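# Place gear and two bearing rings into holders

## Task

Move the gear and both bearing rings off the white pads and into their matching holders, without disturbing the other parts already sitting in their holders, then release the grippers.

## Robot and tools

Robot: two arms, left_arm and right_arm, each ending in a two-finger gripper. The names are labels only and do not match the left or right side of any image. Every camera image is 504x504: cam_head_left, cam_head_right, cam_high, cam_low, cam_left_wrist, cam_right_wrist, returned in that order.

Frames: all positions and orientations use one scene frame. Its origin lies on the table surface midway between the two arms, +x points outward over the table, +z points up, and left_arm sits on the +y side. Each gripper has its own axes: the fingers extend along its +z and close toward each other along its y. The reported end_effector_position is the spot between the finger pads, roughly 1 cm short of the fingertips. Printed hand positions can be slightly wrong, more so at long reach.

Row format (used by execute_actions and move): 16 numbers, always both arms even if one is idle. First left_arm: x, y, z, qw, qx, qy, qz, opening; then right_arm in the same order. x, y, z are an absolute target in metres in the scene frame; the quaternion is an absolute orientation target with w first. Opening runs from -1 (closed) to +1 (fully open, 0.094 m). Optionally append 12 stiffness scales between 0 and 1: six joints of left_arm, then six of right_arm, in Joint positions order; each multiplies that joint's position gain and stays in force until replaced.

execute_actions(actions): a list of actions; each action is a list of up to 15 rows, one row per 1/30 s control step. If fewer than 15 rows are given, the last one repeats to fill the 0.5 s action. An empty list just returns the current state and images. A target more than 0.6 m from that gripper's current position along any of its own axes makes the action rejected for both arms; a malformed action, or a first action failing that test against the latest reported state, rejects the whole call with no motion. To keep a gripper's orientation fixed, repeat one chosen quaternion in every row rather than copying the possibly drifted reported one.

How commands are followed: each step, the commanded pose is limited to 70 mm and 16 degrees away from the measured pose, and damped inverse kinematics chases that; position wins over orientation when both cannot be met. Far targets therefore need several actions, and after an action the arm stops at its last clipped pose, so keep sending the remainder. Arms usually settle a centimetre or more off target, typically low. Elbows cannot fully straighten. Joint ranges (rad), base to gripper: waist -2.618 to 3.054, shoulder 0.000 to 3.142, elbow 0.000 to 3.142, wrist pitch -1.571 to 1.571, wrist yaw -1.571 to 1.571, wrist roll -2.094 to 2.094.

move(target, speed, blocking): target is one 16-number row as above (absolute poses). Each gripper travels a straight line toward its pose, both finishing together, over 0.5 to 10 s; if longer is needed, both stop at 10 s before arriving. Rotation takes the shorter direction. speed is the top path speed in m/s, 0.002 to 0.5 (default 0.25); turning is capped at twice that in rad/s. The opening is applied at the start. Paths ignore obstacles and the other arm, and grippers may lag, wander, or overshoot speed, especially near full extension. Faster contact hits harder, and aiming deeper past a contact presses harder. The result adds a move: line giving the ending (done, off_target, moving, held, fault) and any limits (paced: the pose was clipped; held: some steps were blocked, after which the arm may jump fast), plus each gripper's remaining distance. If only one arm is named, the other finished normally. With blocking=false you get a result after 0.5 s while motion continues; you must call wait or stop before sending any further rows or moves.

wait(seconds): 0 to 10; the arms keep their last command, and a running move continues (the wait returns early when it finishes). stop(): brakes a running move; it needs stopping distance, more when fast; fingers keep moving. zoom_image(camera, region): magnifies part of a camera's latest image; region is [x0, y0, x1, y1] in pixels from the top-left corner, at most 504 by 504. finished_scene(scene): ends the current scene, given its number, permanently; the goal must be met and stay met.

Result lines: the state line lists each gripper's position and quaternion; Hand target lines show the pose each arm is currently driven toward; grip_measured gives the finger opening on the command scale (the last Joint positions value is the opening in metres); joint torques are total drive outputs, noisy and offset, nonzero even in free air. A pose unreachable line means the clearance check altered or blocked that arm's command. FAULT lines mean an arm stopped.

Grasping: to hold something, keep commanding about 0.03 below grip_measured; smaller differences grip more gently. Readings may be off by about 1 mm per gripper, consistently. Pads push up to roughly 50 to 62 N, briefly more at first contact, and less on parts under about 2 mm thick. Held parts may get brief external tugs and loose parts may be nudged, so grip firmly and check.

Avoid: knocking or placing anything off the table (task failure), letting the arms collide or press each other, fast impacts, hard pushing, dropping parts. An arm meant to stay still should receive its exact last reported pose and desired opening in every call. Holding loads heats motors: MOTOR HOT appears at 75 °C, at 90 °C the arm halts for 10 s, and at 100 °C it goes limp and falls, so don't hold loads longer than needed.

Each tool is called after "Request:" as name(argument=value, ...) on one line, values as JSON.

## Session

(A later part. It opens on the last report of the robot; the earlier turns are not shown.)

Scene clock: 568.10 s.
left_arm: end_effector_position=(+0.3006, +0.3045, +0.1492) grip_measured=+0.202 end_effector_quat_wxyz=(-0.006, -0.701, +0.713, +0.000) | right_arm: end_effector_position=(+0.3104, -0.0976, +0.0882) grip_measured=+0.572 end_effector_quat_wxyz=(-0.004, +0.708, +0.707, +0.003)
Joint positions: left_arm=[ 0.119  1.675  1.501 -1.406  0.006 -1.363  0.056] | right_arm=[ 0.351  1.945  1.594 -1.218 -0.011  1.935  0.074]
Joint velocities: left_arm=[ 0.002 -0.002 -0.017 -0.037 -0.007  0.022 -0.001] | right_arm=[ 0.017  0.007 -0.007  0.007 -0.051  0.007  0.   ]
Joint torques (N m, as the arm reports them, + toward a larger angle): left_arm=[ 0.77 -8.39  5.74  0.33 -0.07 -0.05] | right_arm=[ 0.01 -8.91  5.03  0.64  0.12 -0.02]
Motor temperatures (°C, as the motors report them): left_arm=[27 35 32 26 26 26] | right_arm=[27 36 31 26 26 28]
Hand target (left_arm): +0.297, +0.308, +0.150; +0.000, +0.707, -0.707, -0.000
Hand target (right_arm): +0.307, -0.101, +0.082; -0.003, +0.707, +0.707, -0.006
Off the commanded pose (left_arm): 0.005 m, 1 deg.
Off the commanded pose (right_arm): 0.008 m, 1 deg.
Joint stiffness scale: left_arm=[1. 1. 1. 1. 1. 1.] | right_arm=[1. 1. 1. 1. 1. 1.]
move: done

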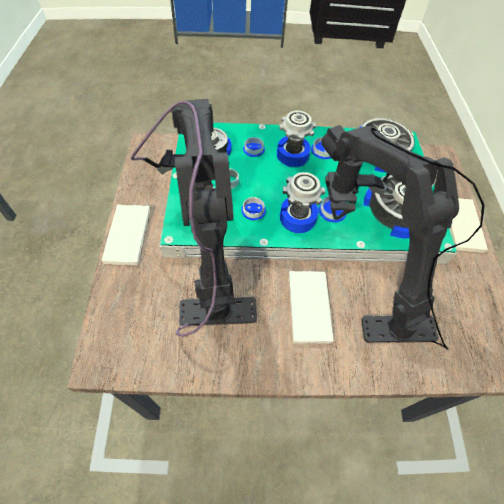

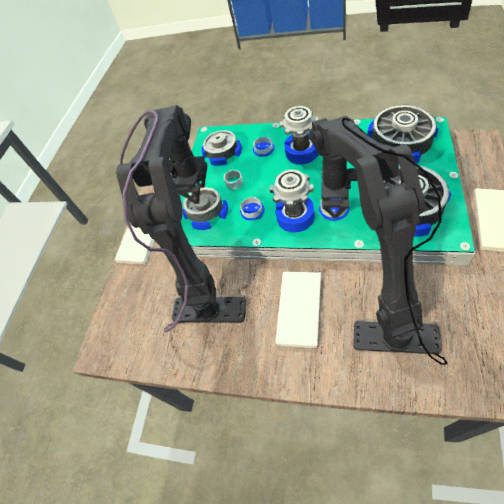

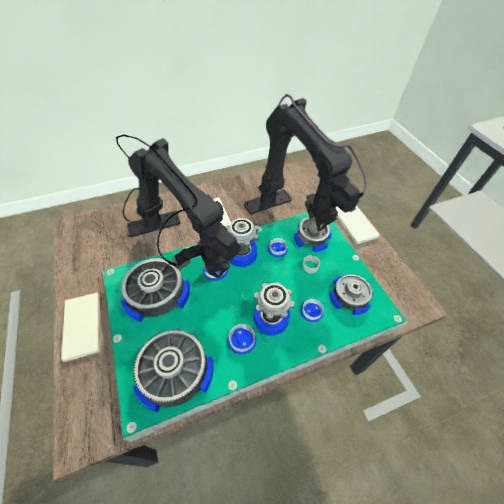

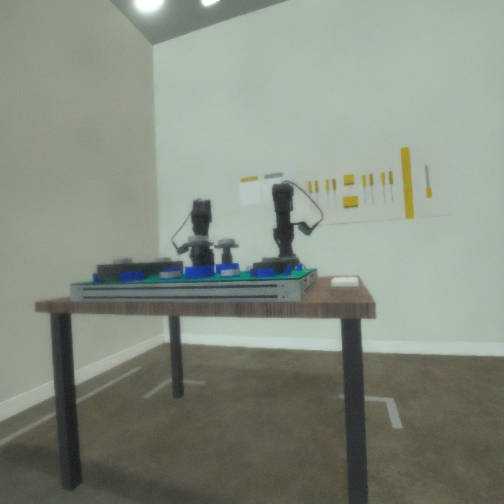

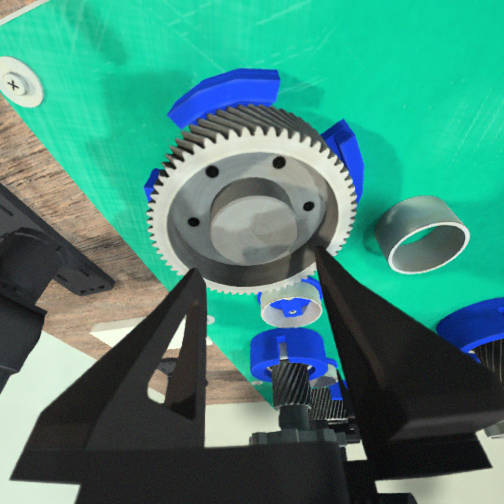

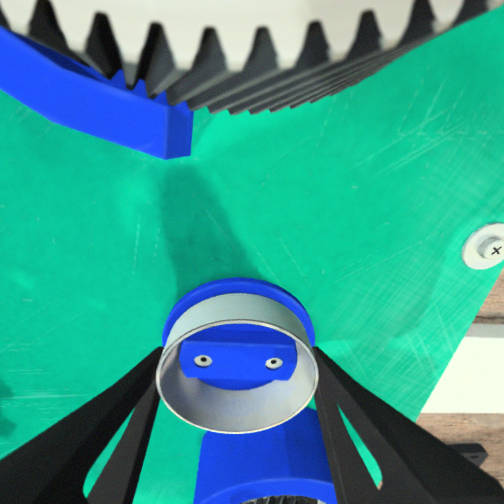

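Request:
move(target=[0.300, 0.309, 0.132, 0, -0.7071, 0.7071, 0, 0.2, 0.310, -0.099, 0.089, 0, 0.7071, 0.7071, 0, 1], speed=0.03)

Request:
zoom_image(camera="cam_left_wrist", region=[130, 100, 390, 340])

Scene clock: 574.50 s.
left_arm: end_effector_position=(+0.3014, +0.3046, +0.1321) grip_measured=+0.202 end_effector_quat_wxyz=(-0.005, -0.701, +0.713, -0.000) | right_arm: end_effector_position=(+0.3104, -0.0976, +0.0882) grip_measured=+1.000 end_effector_quat_wxyz=(-0.004, +0.708, +0.707, +0.003)
Joint positions: left_arm=[ 0.119  1.675  1.433 -1.337  0.007 -1.363  0.056] | right_arm=[ 0.351  1.945  1.594 -1.218 -0.011  1.935  0.094]
Joint velocities: left_arm=[-0.017 -0.012  0.017 -0.007 -0.007 -0.051 -0.   ] | right_arm=[-0.002  0.022  0.012 -0.051  0.022 -0.022  0.   ]
Joint torques (N m, as the arm reports them, + toward a larger angle): left_arm=[ 0.8  -7.62  6.47  0.32 -0.08 -0.04] | right_arm=[ 0.19 -9.13  6.8   0.51  0.12  0.  ]
Motor temperatures (°C, as the motors report them): left_arm=[27 35 32 26 26 26] | right_arm=[27 37 31 26 26 28]
Hand target (left_arm): +0.300, +0.309, +0.132; +0.000, +0.707, -0.707, -0.000
Hand target (right_arm): +0.310, -0.099, +0.089; -0.000, +0.707, +0.707, -0.000
Off the commanded pose (left_arm): 0.005 m, 1 deg.
Off the commanded pose (right_arm): 0.002 m, 1 deg.
Joint stiffness scale: left_arm=[1. 1. 1. 1. 1. 1.] | right_arm=[1. 1. 1. 1. 1. 1.]
move: done

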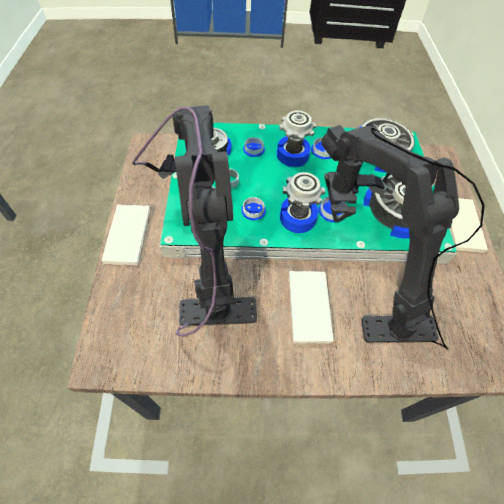

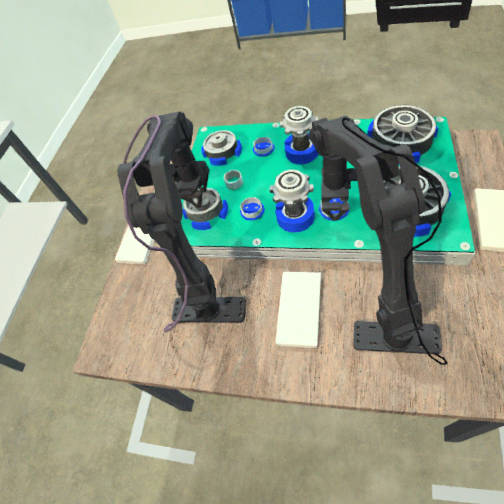

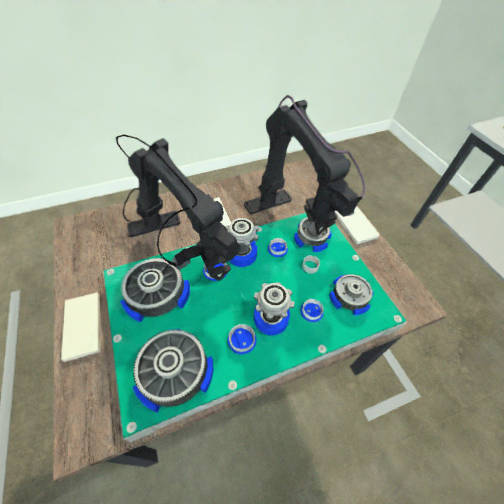

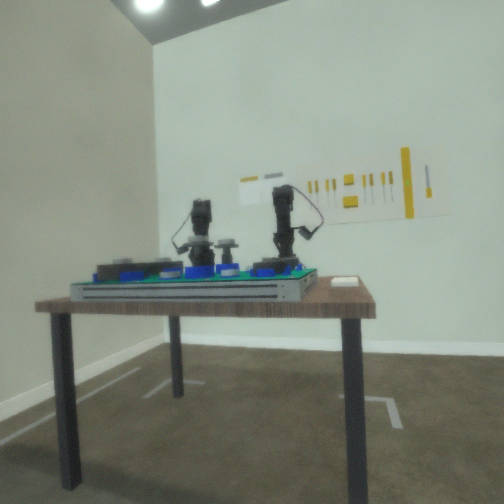

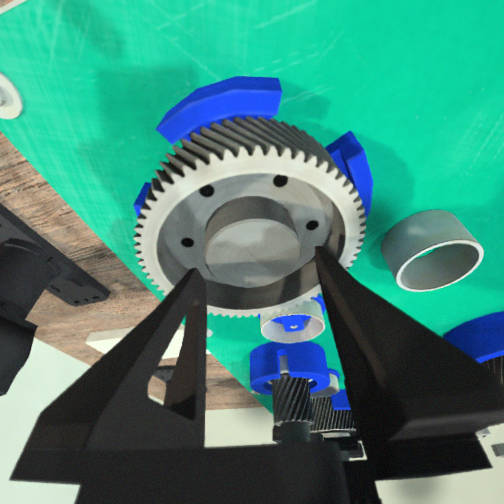

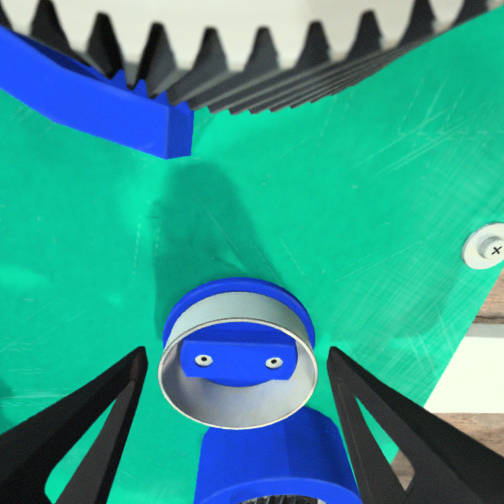

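Region (130, 100, 390, 340) of cam_left_wrist's 504x504 image, scaled by 1.938, with more detail than that image has; it fills the top 465 rows of this view, and the rest is white.

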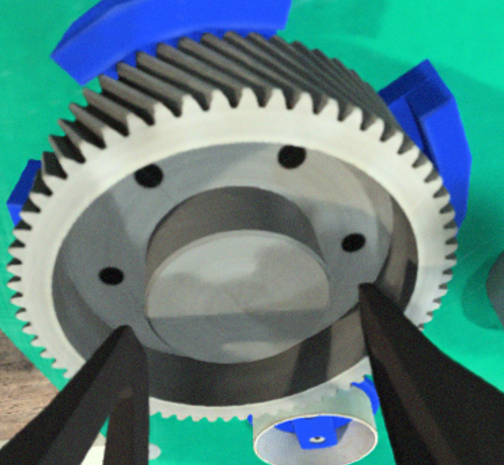

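Request:
move(target=[0.2940, 0.3106, 0.1301, -0.0144, -0.7071, 0.7071, 0.0108, 0.2, 0.305, -0.10, 0.15, 0, 0.7071, 0.7071, 0, 1], speed=0.05)

Request:
zoom_image(camera="cam_left_wrist", region=[130, 100, 390, 340])

Scene clock: 586.20 s.
left_arm: end_effector_position=(+0.2998, +0.3067, +0.1321) grip_measured=+0.202 end_effector_quat_wxyz=(+0.007, +0.704, -0.710, -0.001) | right_arm: end_effector_position=(+0.3073, -0.0988, +0.1374) grip_measured=+1.000 end_effector_quat_wxyz=(-0.008, +0.708, +0.707, -0.004)
Joint positions: left_arm=[ 0.127  1.675  1.433 -1.341  0.007 -1.363  0.056] | right_arm=[ 0.351  1.945  1.789 -1.429 -0.011  1.935  0.094]
Joint velocities: left_arm=[-0.017 -0.012 -0.002 -0.007  0.051 -0.022 -0.001] | right_arm=[ 0.012 -0.007  0.012 -0.007  0.037  0.037  0.   ]
Joint torques (N m, as the arm reports them, + toward a larger angle): left_arm=[ 0.77 -6.62  6.96  0.13 -0.12  0.07] | right_arm=[  0.39 -10.21   8.37   0.31   0.12   0.03]
Motor temperatures (°C, as the motors report them): left_arm=[27 35 32 26 26 26] | right_arm=[27 37 31 25 26 28]
Hand target (left_arm): +0.294, +0.311, +0.130; +0.014, +0.707, -0.707, -0.011
Hand target (right_arm): +0.305, -0.100, +0.150; -0.000, +0.707, +0.707, +0.000
Off the commanded pose (left_arm): 0.007 m, 1 deg.
Off the commanded pose (right_arm): 0.013 m, 1 deg.
Joint stiffness scale: left_arm=[1. 1. 1. 1. 1. 1.] | right_arm=[1. 1. 1. 1. 1. 1.]
move: off_target (right_arm)

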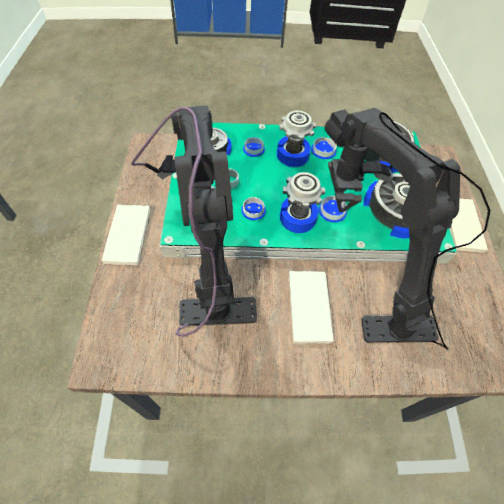

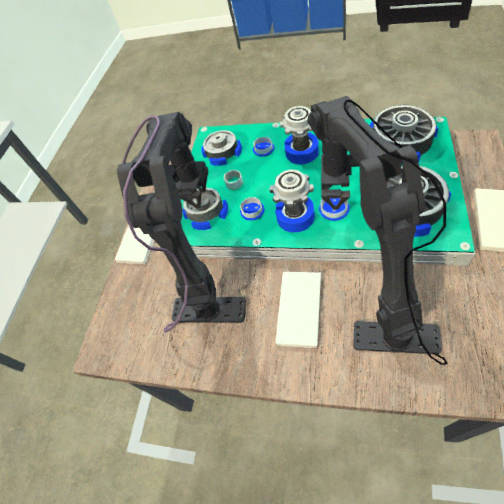

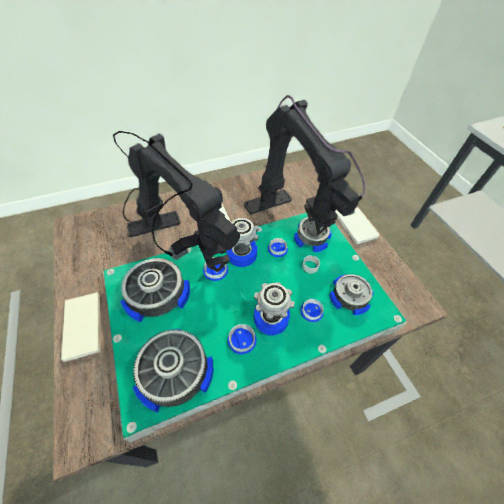

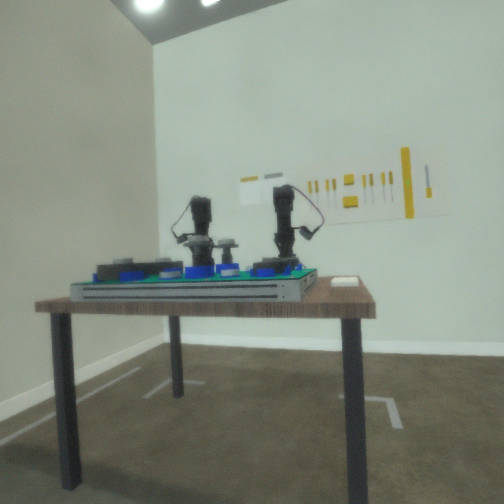

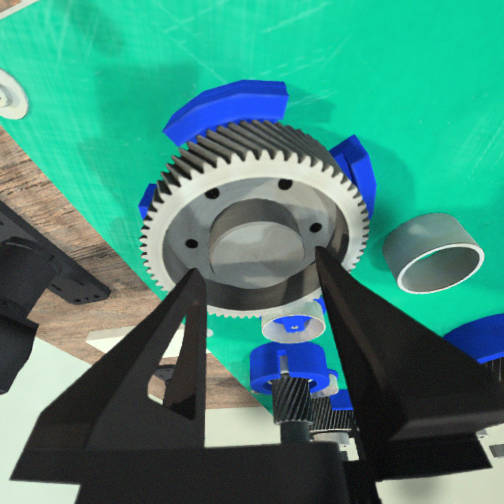

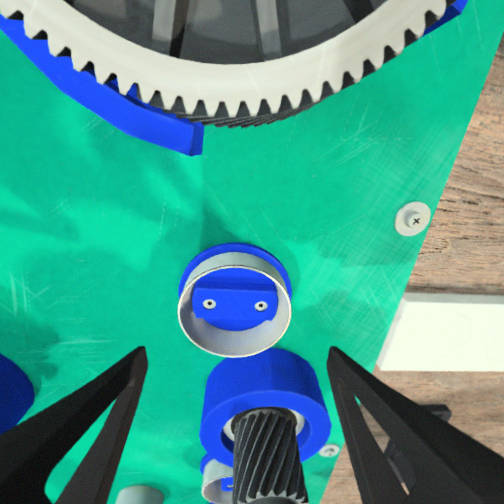

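Region (130, 100, 390, 340) of cam_left_wrist's 504x504 image, scaled by 1.938, with more detail than that image has; it fills the top 465 rows of this view, and the rest is white.

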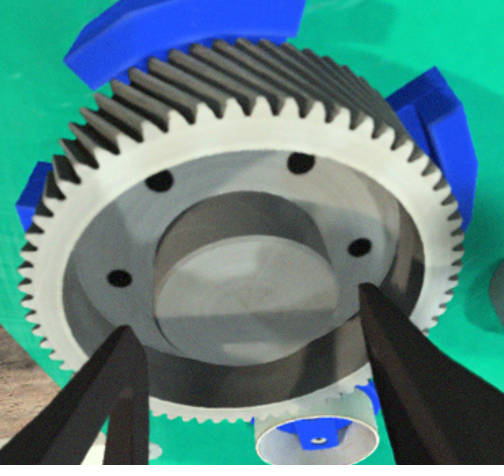

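Request:
execute_actions(actions=[])

Scene clock: 596.80 s.
left_arm: end_effector_position=(+0.2997, +0.3066, +0.1321) grip_measured=+0.202 end_effector_quat_wxyz=(+0.008, +0.704, -0.710, -0.001) | right_arm: end_effector_position=(+0.3069, -0.0989, +0.1374) grip_measured=+1.000 end_effector_quat_wxyz=(-0.008, +0.708, +0.707, -0.005)
Joint positions: left_arm=[ 0.127  1.675  1.433 -1.342  0.007 -1.363  0.056] | right_arm=[ 0.351  1.945  1.789 -1.431 -0.011  1.935  0.094]
Joint velocities: left_arm=[-0.017  0.007 -0.012 -0.007  0.007 -0.037 -0.   ] | right_arm=[ 0.012  0.002  0.002 -0.095  0.037 -0.037  0.   ]
Joint torques (N m, as the arm reports them, + toward a larger angle): left_arm=[ 0.76 -6.67  7.03  0.11 -0.1   0.07] | right_arm=[  0.38 -10.2    8.37   0.31   0.12   0.03]
Motor temperatures (°C, as the motors report them): left_arm=[27 35 33 26 26 26] | right_arm=[27 38 32 25 26 28]
Hand target (left_arm): +0.294, +0.311, +0.130; +0.015, +0.707, -0.707, -0.011
Hand target (right_arm): +0.305, -0.100, +0.150; -0.000, +0.707, +0.707, +0.000
Off the commanded pose (left_arm): 0.007 m, 1 deg.
Off the commanded pose (right_arm): 0.013 m, 1 deg.
Joint stiffness scale: left_arm=[1. 1. 1. 1. 1. 1.] | right_arm=[1. 1. 1. 1. 1. 1.]

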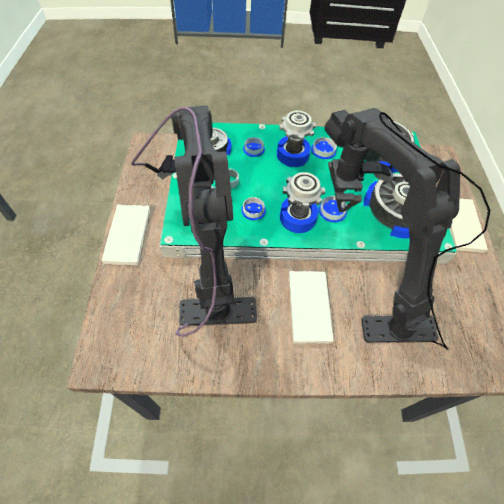

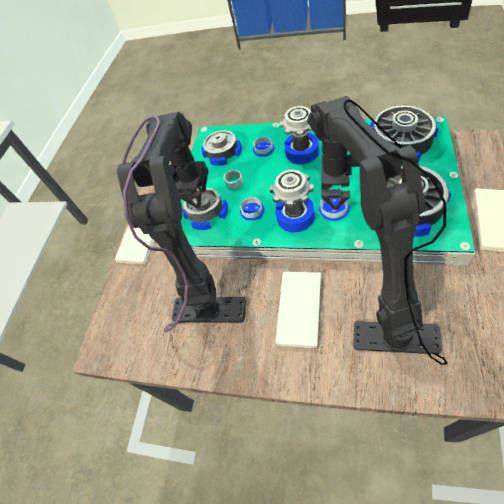

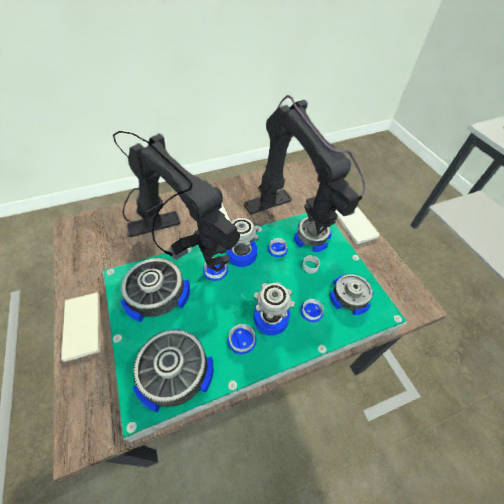

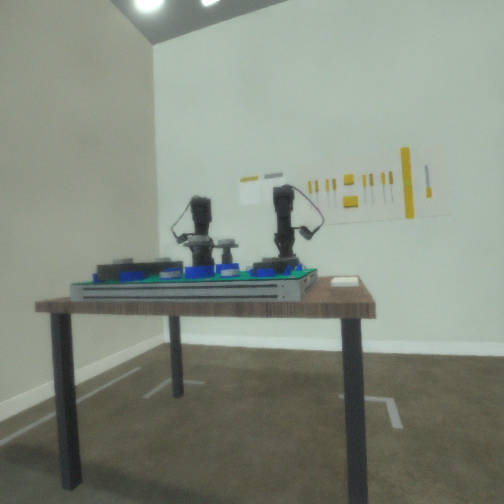

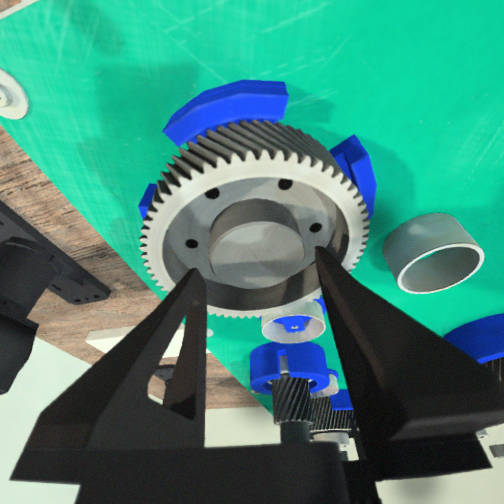

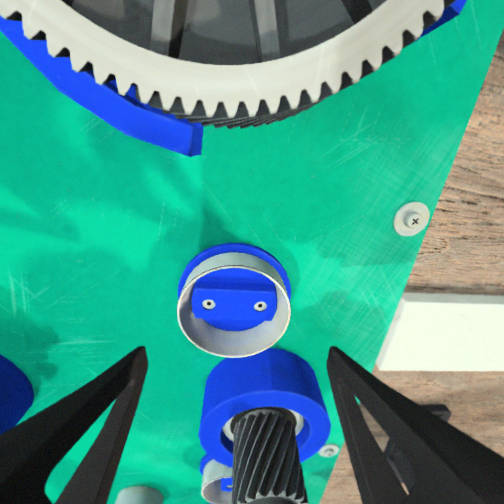

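Request:
move(target=[0.294, 0.311, 0.121, 0.015, 0.707, -0.707, -0.011, 0.2, 0.27, -0.13, 0.17, 0, 0.7071, 0.7071, 0, 1.0], speed=0.05)

Scene clock: 602.27 s.
left_arm: end_effector_position=(+0.2961, +0.3059, +0.1255) grip_measured=+0.202 end_effector_quat_wxyz=(+0.014, +0.704, -0.710, -0.005) | right_arm: end_effector_position=(+0.2793, -0.1211, +0.1696) grip_measured=+1.000 end_effector_quat_wxyz=(+0.002, +0.708, +0.706, +0.016)
Joint positions: left_arm=[ 0.127  1.675  1.406 -1.33   0.007 -1.363  0.056] | right_arm=[ 0.318  1.776  1.699 -1.463 -0.011  1.903  0.094]
Joint velocities: left_arm=[ 0.002 -0.002  0.002  0.007 -0.007 -0.022 -0.001] | right_arm=[-0.002  0.002  0.007  0.007 -0.081 -0.022  0.   ]
Joint torques (N m, as the arm reports them, + toward a larger angle): left_arm=[ 0.9  -6.45  6.38  0.29 -0.11  0.1 ] | right_arm=[-0.68 -8.67  5.2   0.39  0.12 -0.11]
Motor temperatures (°C, as the motors report them): left_arm=[27 35 33 26 26 26] | right_arm=[27 38 32 25 26 28]
Hand target (left_arm): +0.294, +0.311, +0.121; +0.015, +0.707, -0.707, -0.011
Hand target (right_arm): +0.270, -0.129, +0.169; -0.000, +0.707, +0.707, +0.000
Off the commanded pose (left_arm): 0.007 m, 1 deg.
Off the commanded pose (right_arm): 0.013 m, 2 deg.
Joint stiffness scale: left_arm=[1. 1. 1. 1. 1. 1.] | right_arm=[1. 1. 1. 1. 1. 1.]
move: off_target (right_arm)

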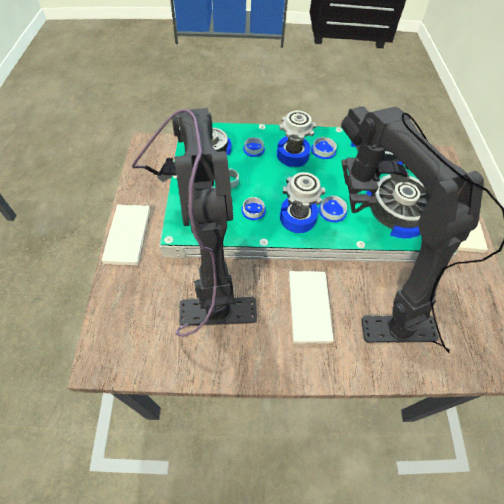

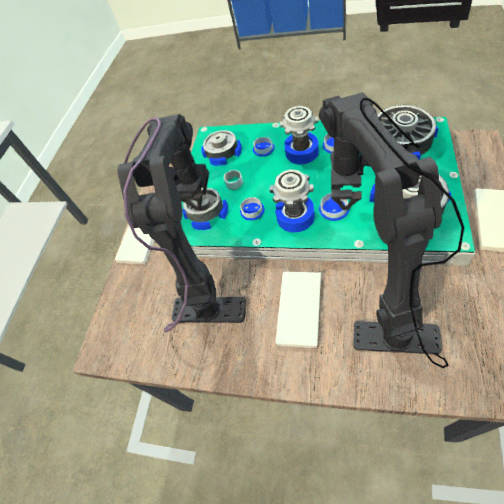

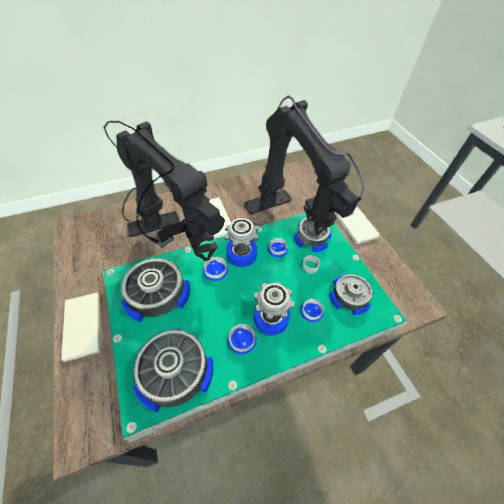

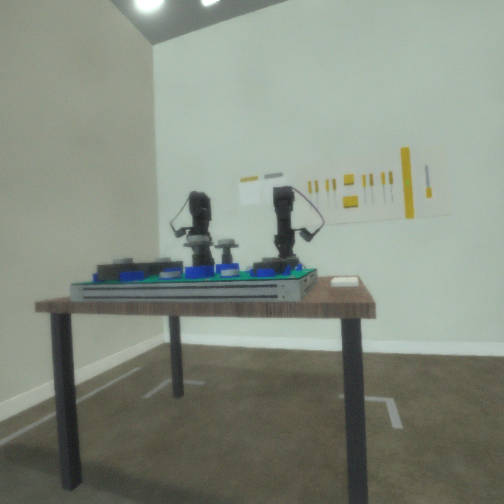

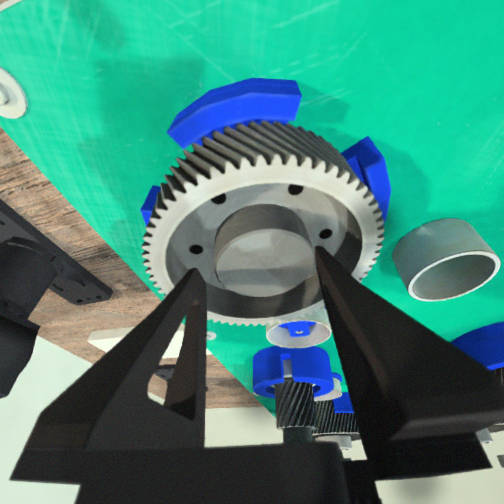

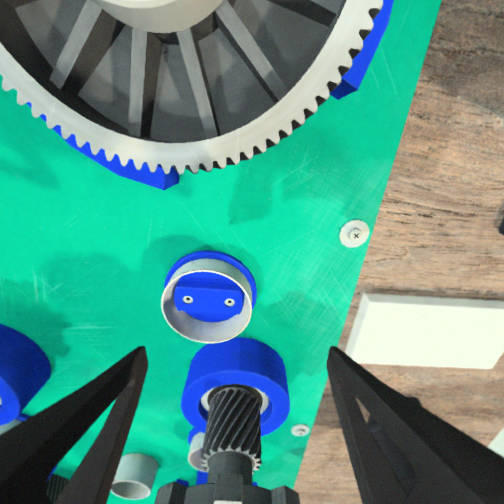

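Request:
move(target=[0.299, 0.311, 0.117, 0.0, 0.7071, -0.7071, 0.0, 0.28, 0.22, -0.17, 0.17, 0, 0.7071, 0.7071, 0, 1.0], speed=0.05)

Scene clock: 610.87 s.
left_arm: end_effector_position=(+0.3008, +0.3067, +0.1173) grip_measured=+0.278 end_effector_quat_wxyz=(+0.005, +0.704, -0.710, +0.001) | right_arm: end_effector_position=(+0.2256, -0.1630, +0.1698) grip_measured=+1.000 end_effector_quat_wxyz=(-0.002, +0.708, +0.706, +0.008)
Joint positions: left_arm=[ 0.127  1.675  1.374 -1.277  0.008 -1.363  0.06 ] | right_arm=[ 0.234  1.549  1.45  -1.461 -0.011  1.821  0.094]
Joint velocities: left_arm=[-0.002 -0.012 -0.002  0.037  0.037 -0.022  0.   ] | right_arm=[ 0.002  0.017 -0.002 -0.007 -0.007 -0.066  0.   ]
Joint torques (N m, as the arm reports them, + toward a larger angle): left_arm=[ 0.78 -7.67  6.37  0.33 -0.07  0.04] | right_arm=[-0.68 -6.95  5.26  0.49  0.1  -0.09]
Motor temperatures (°C, as the motors report them): left_arm=[27 34 33 26 26 26] | right_arm=[27 37 31 25 26 28]
Hand target (left_arm): +0.299, +0.311, +0.117; +0.000, +0.707, -0.707, -0.000
Hand target (right_arm): +0.219, -0.168, +0.170; -0.001, +0.707, +0.707, +0.001
Off the commanded pose (left_arm): 0.005 m, 1 deg.
Off the commanded pose (right_arm): 0.009 m, 1 deg.
Joint stiffness scale: left_arm=[1. 1. 1. 1. 1. 1.] | right_arm=[1. 1. 1. 1. 1. 1.]
move: done

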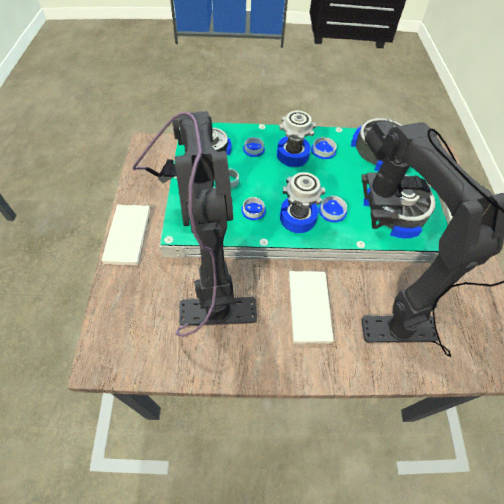

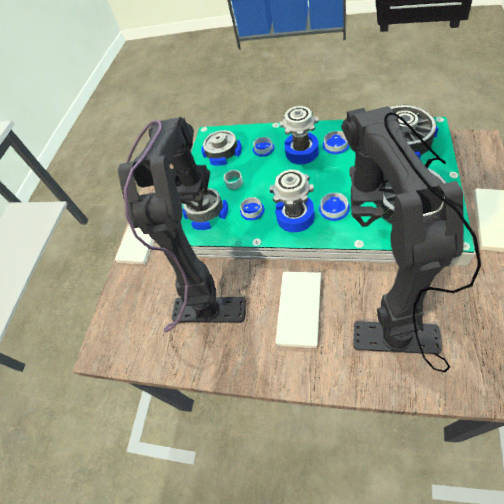

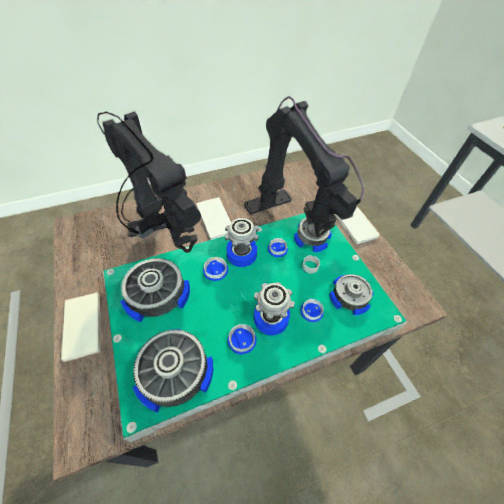

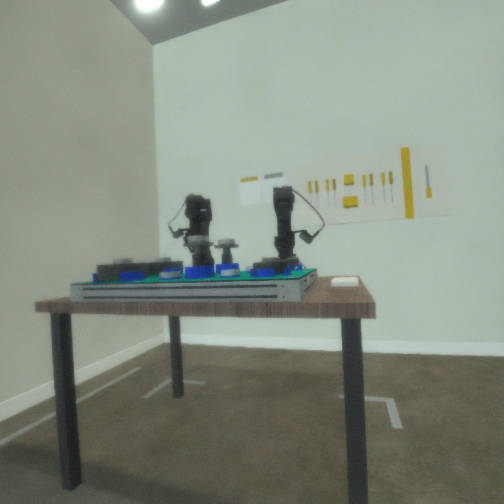

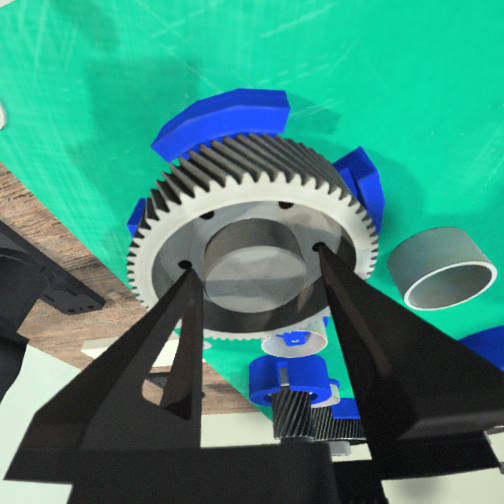

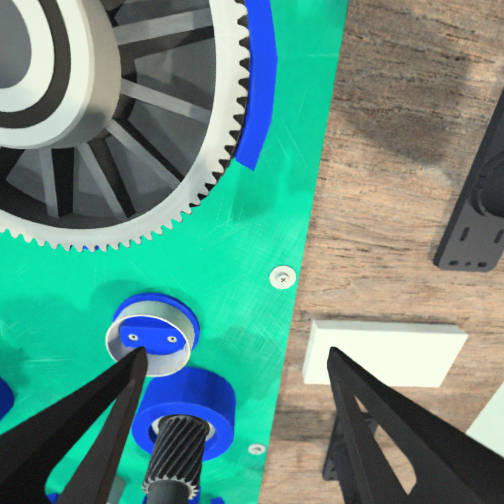

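Request:
move(target=[0.299, 0.311, 0.112, 0.0, 0.7071, -0.7071, 0.0, 0.28, 0.22, -0.17, 0.17, 0, 0.7071, 0.7071, 0, 1.0], speed=0.02)

Scene clock: 617.03 s.
left_arm: end_effector_position=(+0.3003, +0.3066, +0.1125) grip_measured=+0.278 end_effector_quat_wxyz=(+0.006, +0.704, -0.710, +0.001) | right_arm: end_effector_position=(+0.2259, -0.1641, +0.1698) grip_measured=+1.000 end_effector_quat_wxyz=(-0.002, +0.708, +0.707, +0.008)
Joint positions: left_arm=[ 0.127  1.675  1.355 -1.259  0.008 -1.363  0.06 ] | right_arm=[ 0.23   1.549  1.45  -1.461 -0.011  1.815  0.094]
Joint velocities: left_arm=[-0.012  0.022  0.012 -0.007  0.051  0.007 -0.001] | right_arm=[-0.002 -0.002 -0.002 -0.022 -0.066 -0.022  0.   ]
Joint torques (N m, as the arm reports them, + toward a larger angle): left_arm=[ 0.82 -7.47  6.44  0.32 -0.09  0.04] | right_arm=[-0.7  -6.79  5.55  0.47  0.12 -0.1 ]
Motor temperatures (°C, as the motors report them): left_arm=[27 35 33 26 26 26] | right_arm=[27 37 31 25 26 28]
Hand target (left_arm): +0.299, +0.311, +0.112; +0.000, +0.707, -0.707, -0.000
Hand target (right_arm): +0.220, -0.170, +0.170; -0.000, +0.707, +0.707, +0.000
Off the commanded pose (left_arm): 0.005 m, 1 deg.
Off the commanded pose (right_arm): 0.008 m, 1 deg.
Joint stiffness scale: left_arm=[1. 1. 1. 1. 1. 1.] | right_arm=[1. 1. 1. 1. 1. 1.]
move: done

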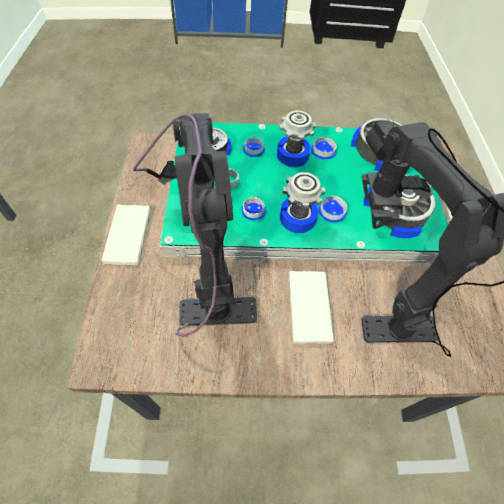

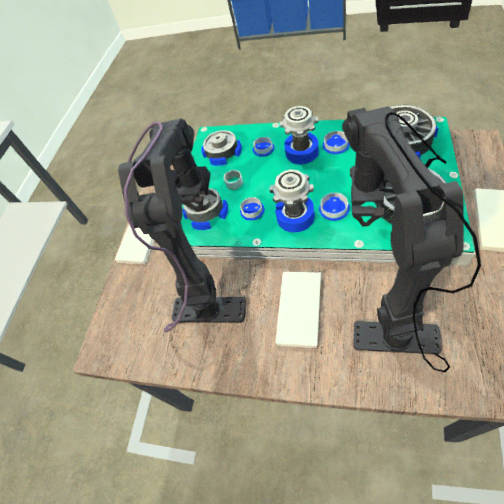

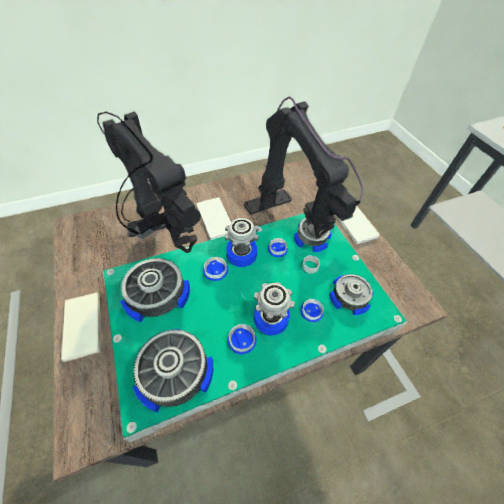

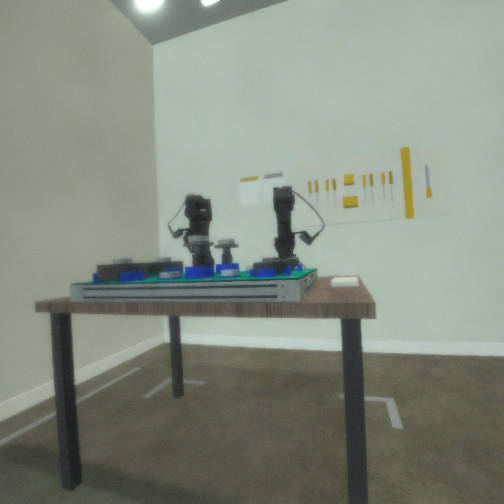

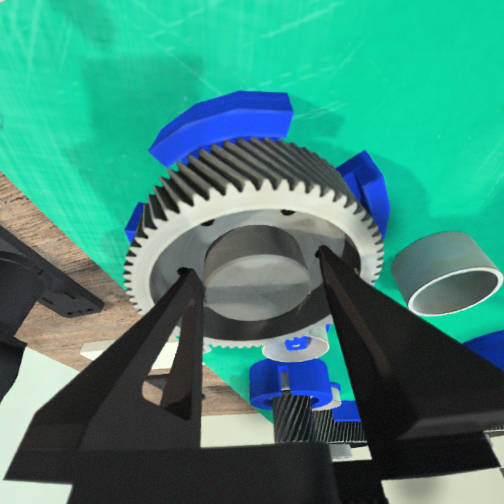

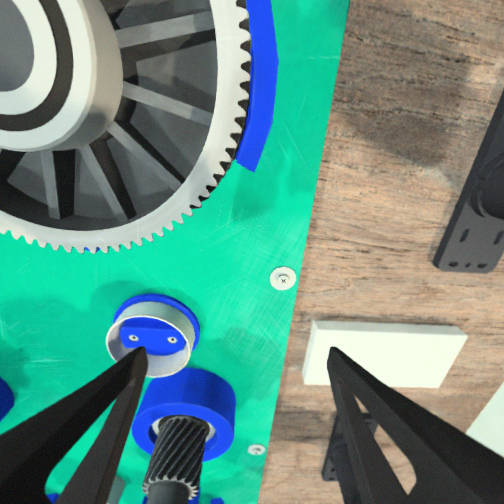

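Request:
move(target=[0.299, 0.311, 0.107, 0.0, 0.7071, -0.7071, 0.0, 0.28, 0.22, -0.17, 0.17, 0, 0.7071, 0.7071, 0, 1.0], speed=0.02)

Scene clock: 620.30 s.
left_arm: end_effector_position=(+0.3023, +0.3069, +0.1120) grip_measured=+0.278 end_effector_quat_wxyz=(+0.002, +0.704, -0.710, +0.004) | right_arm: end_effector_position=(+0.2259, -0.1641, +0.1698) grip_measured=+1.000 end_effector_quat_wxyz=(-0.002, +0.707, +0.707, +0.008)
Joint positions: left_arm=[ 0.127  1.675  1.353 -1.248  0.009 -1.363  0.06 ] | right_arm=[ 0.23   1.549  1.45  -1.461 -0.011  1.814  0.094]
Joint velocities: left_arm=[-0.007 -0.007 -0.027 -0.022 -0.022 -0.007 -0.   ] | right_arm=[ 0.002  0.007  0.002 -0.007  0.081  0.051  0.   ]
Joint torques (N m, as the arm reports them, + toward a larger angle): left_arm=[ 0.77 -7.37  5.01  0.48 -0.08  0.05] | right_arm=[-0.7  -6.77  5.56  0.47  0.11 -0.1 ]
Motor temperatures (°C, as the motors report them): left_arm=[27 35 33 26 26 26] | right_arm=[27 36 31 25 26 28]
Hand target (left_arm): +0.299, +0.311, +0.107; +0.000, +0.707, -0.707, -0.000
Hand target (right_arm): +0.220, -0.170, +0.170; -0.000, +0.707, +0.707, -0.000
Off the commanded pose (left_arm): 0.007 m, 1 deg.
Off the commanded pose (right_arm): 0.008 m, 1 deg.
Joint stiffness scale: left_arm=[1. 1. 1. 1. 1. 1.] | right_arm=[1. 1. 1. 1. 1. 1.]
move: done

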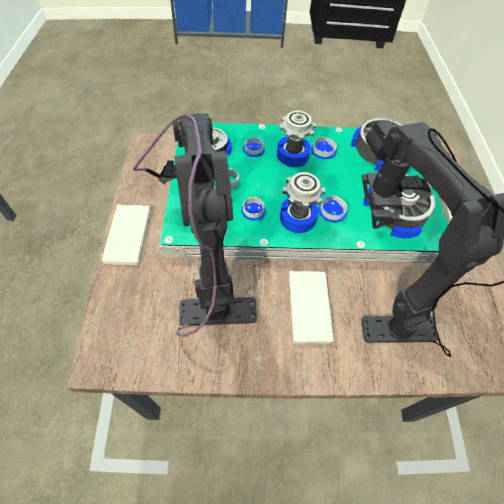

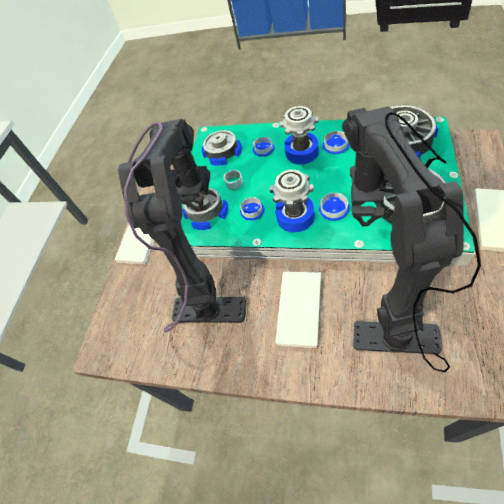

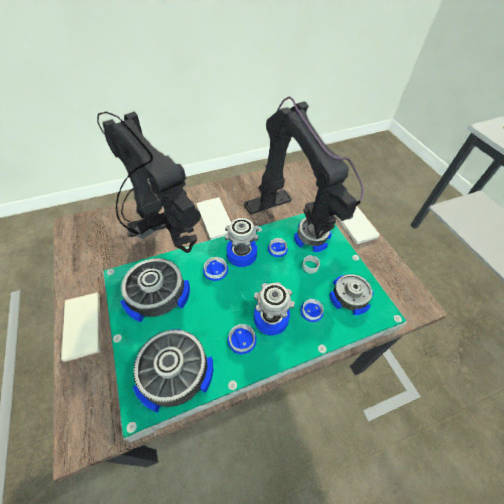

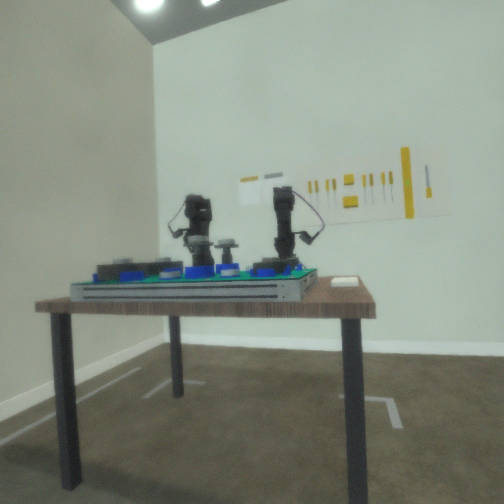

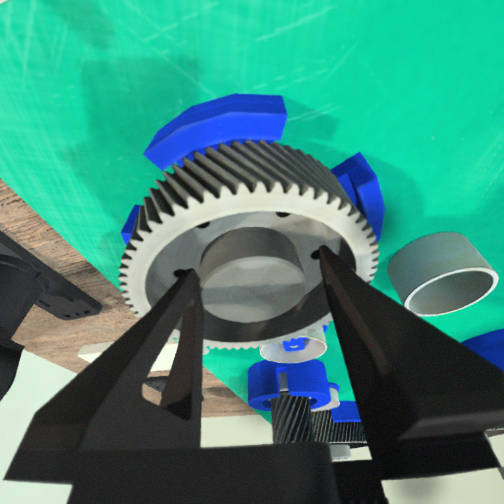

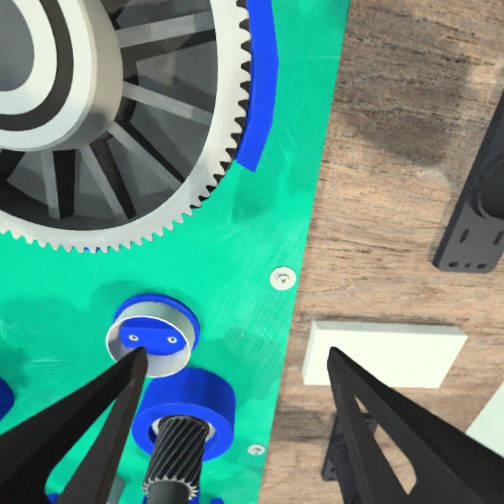

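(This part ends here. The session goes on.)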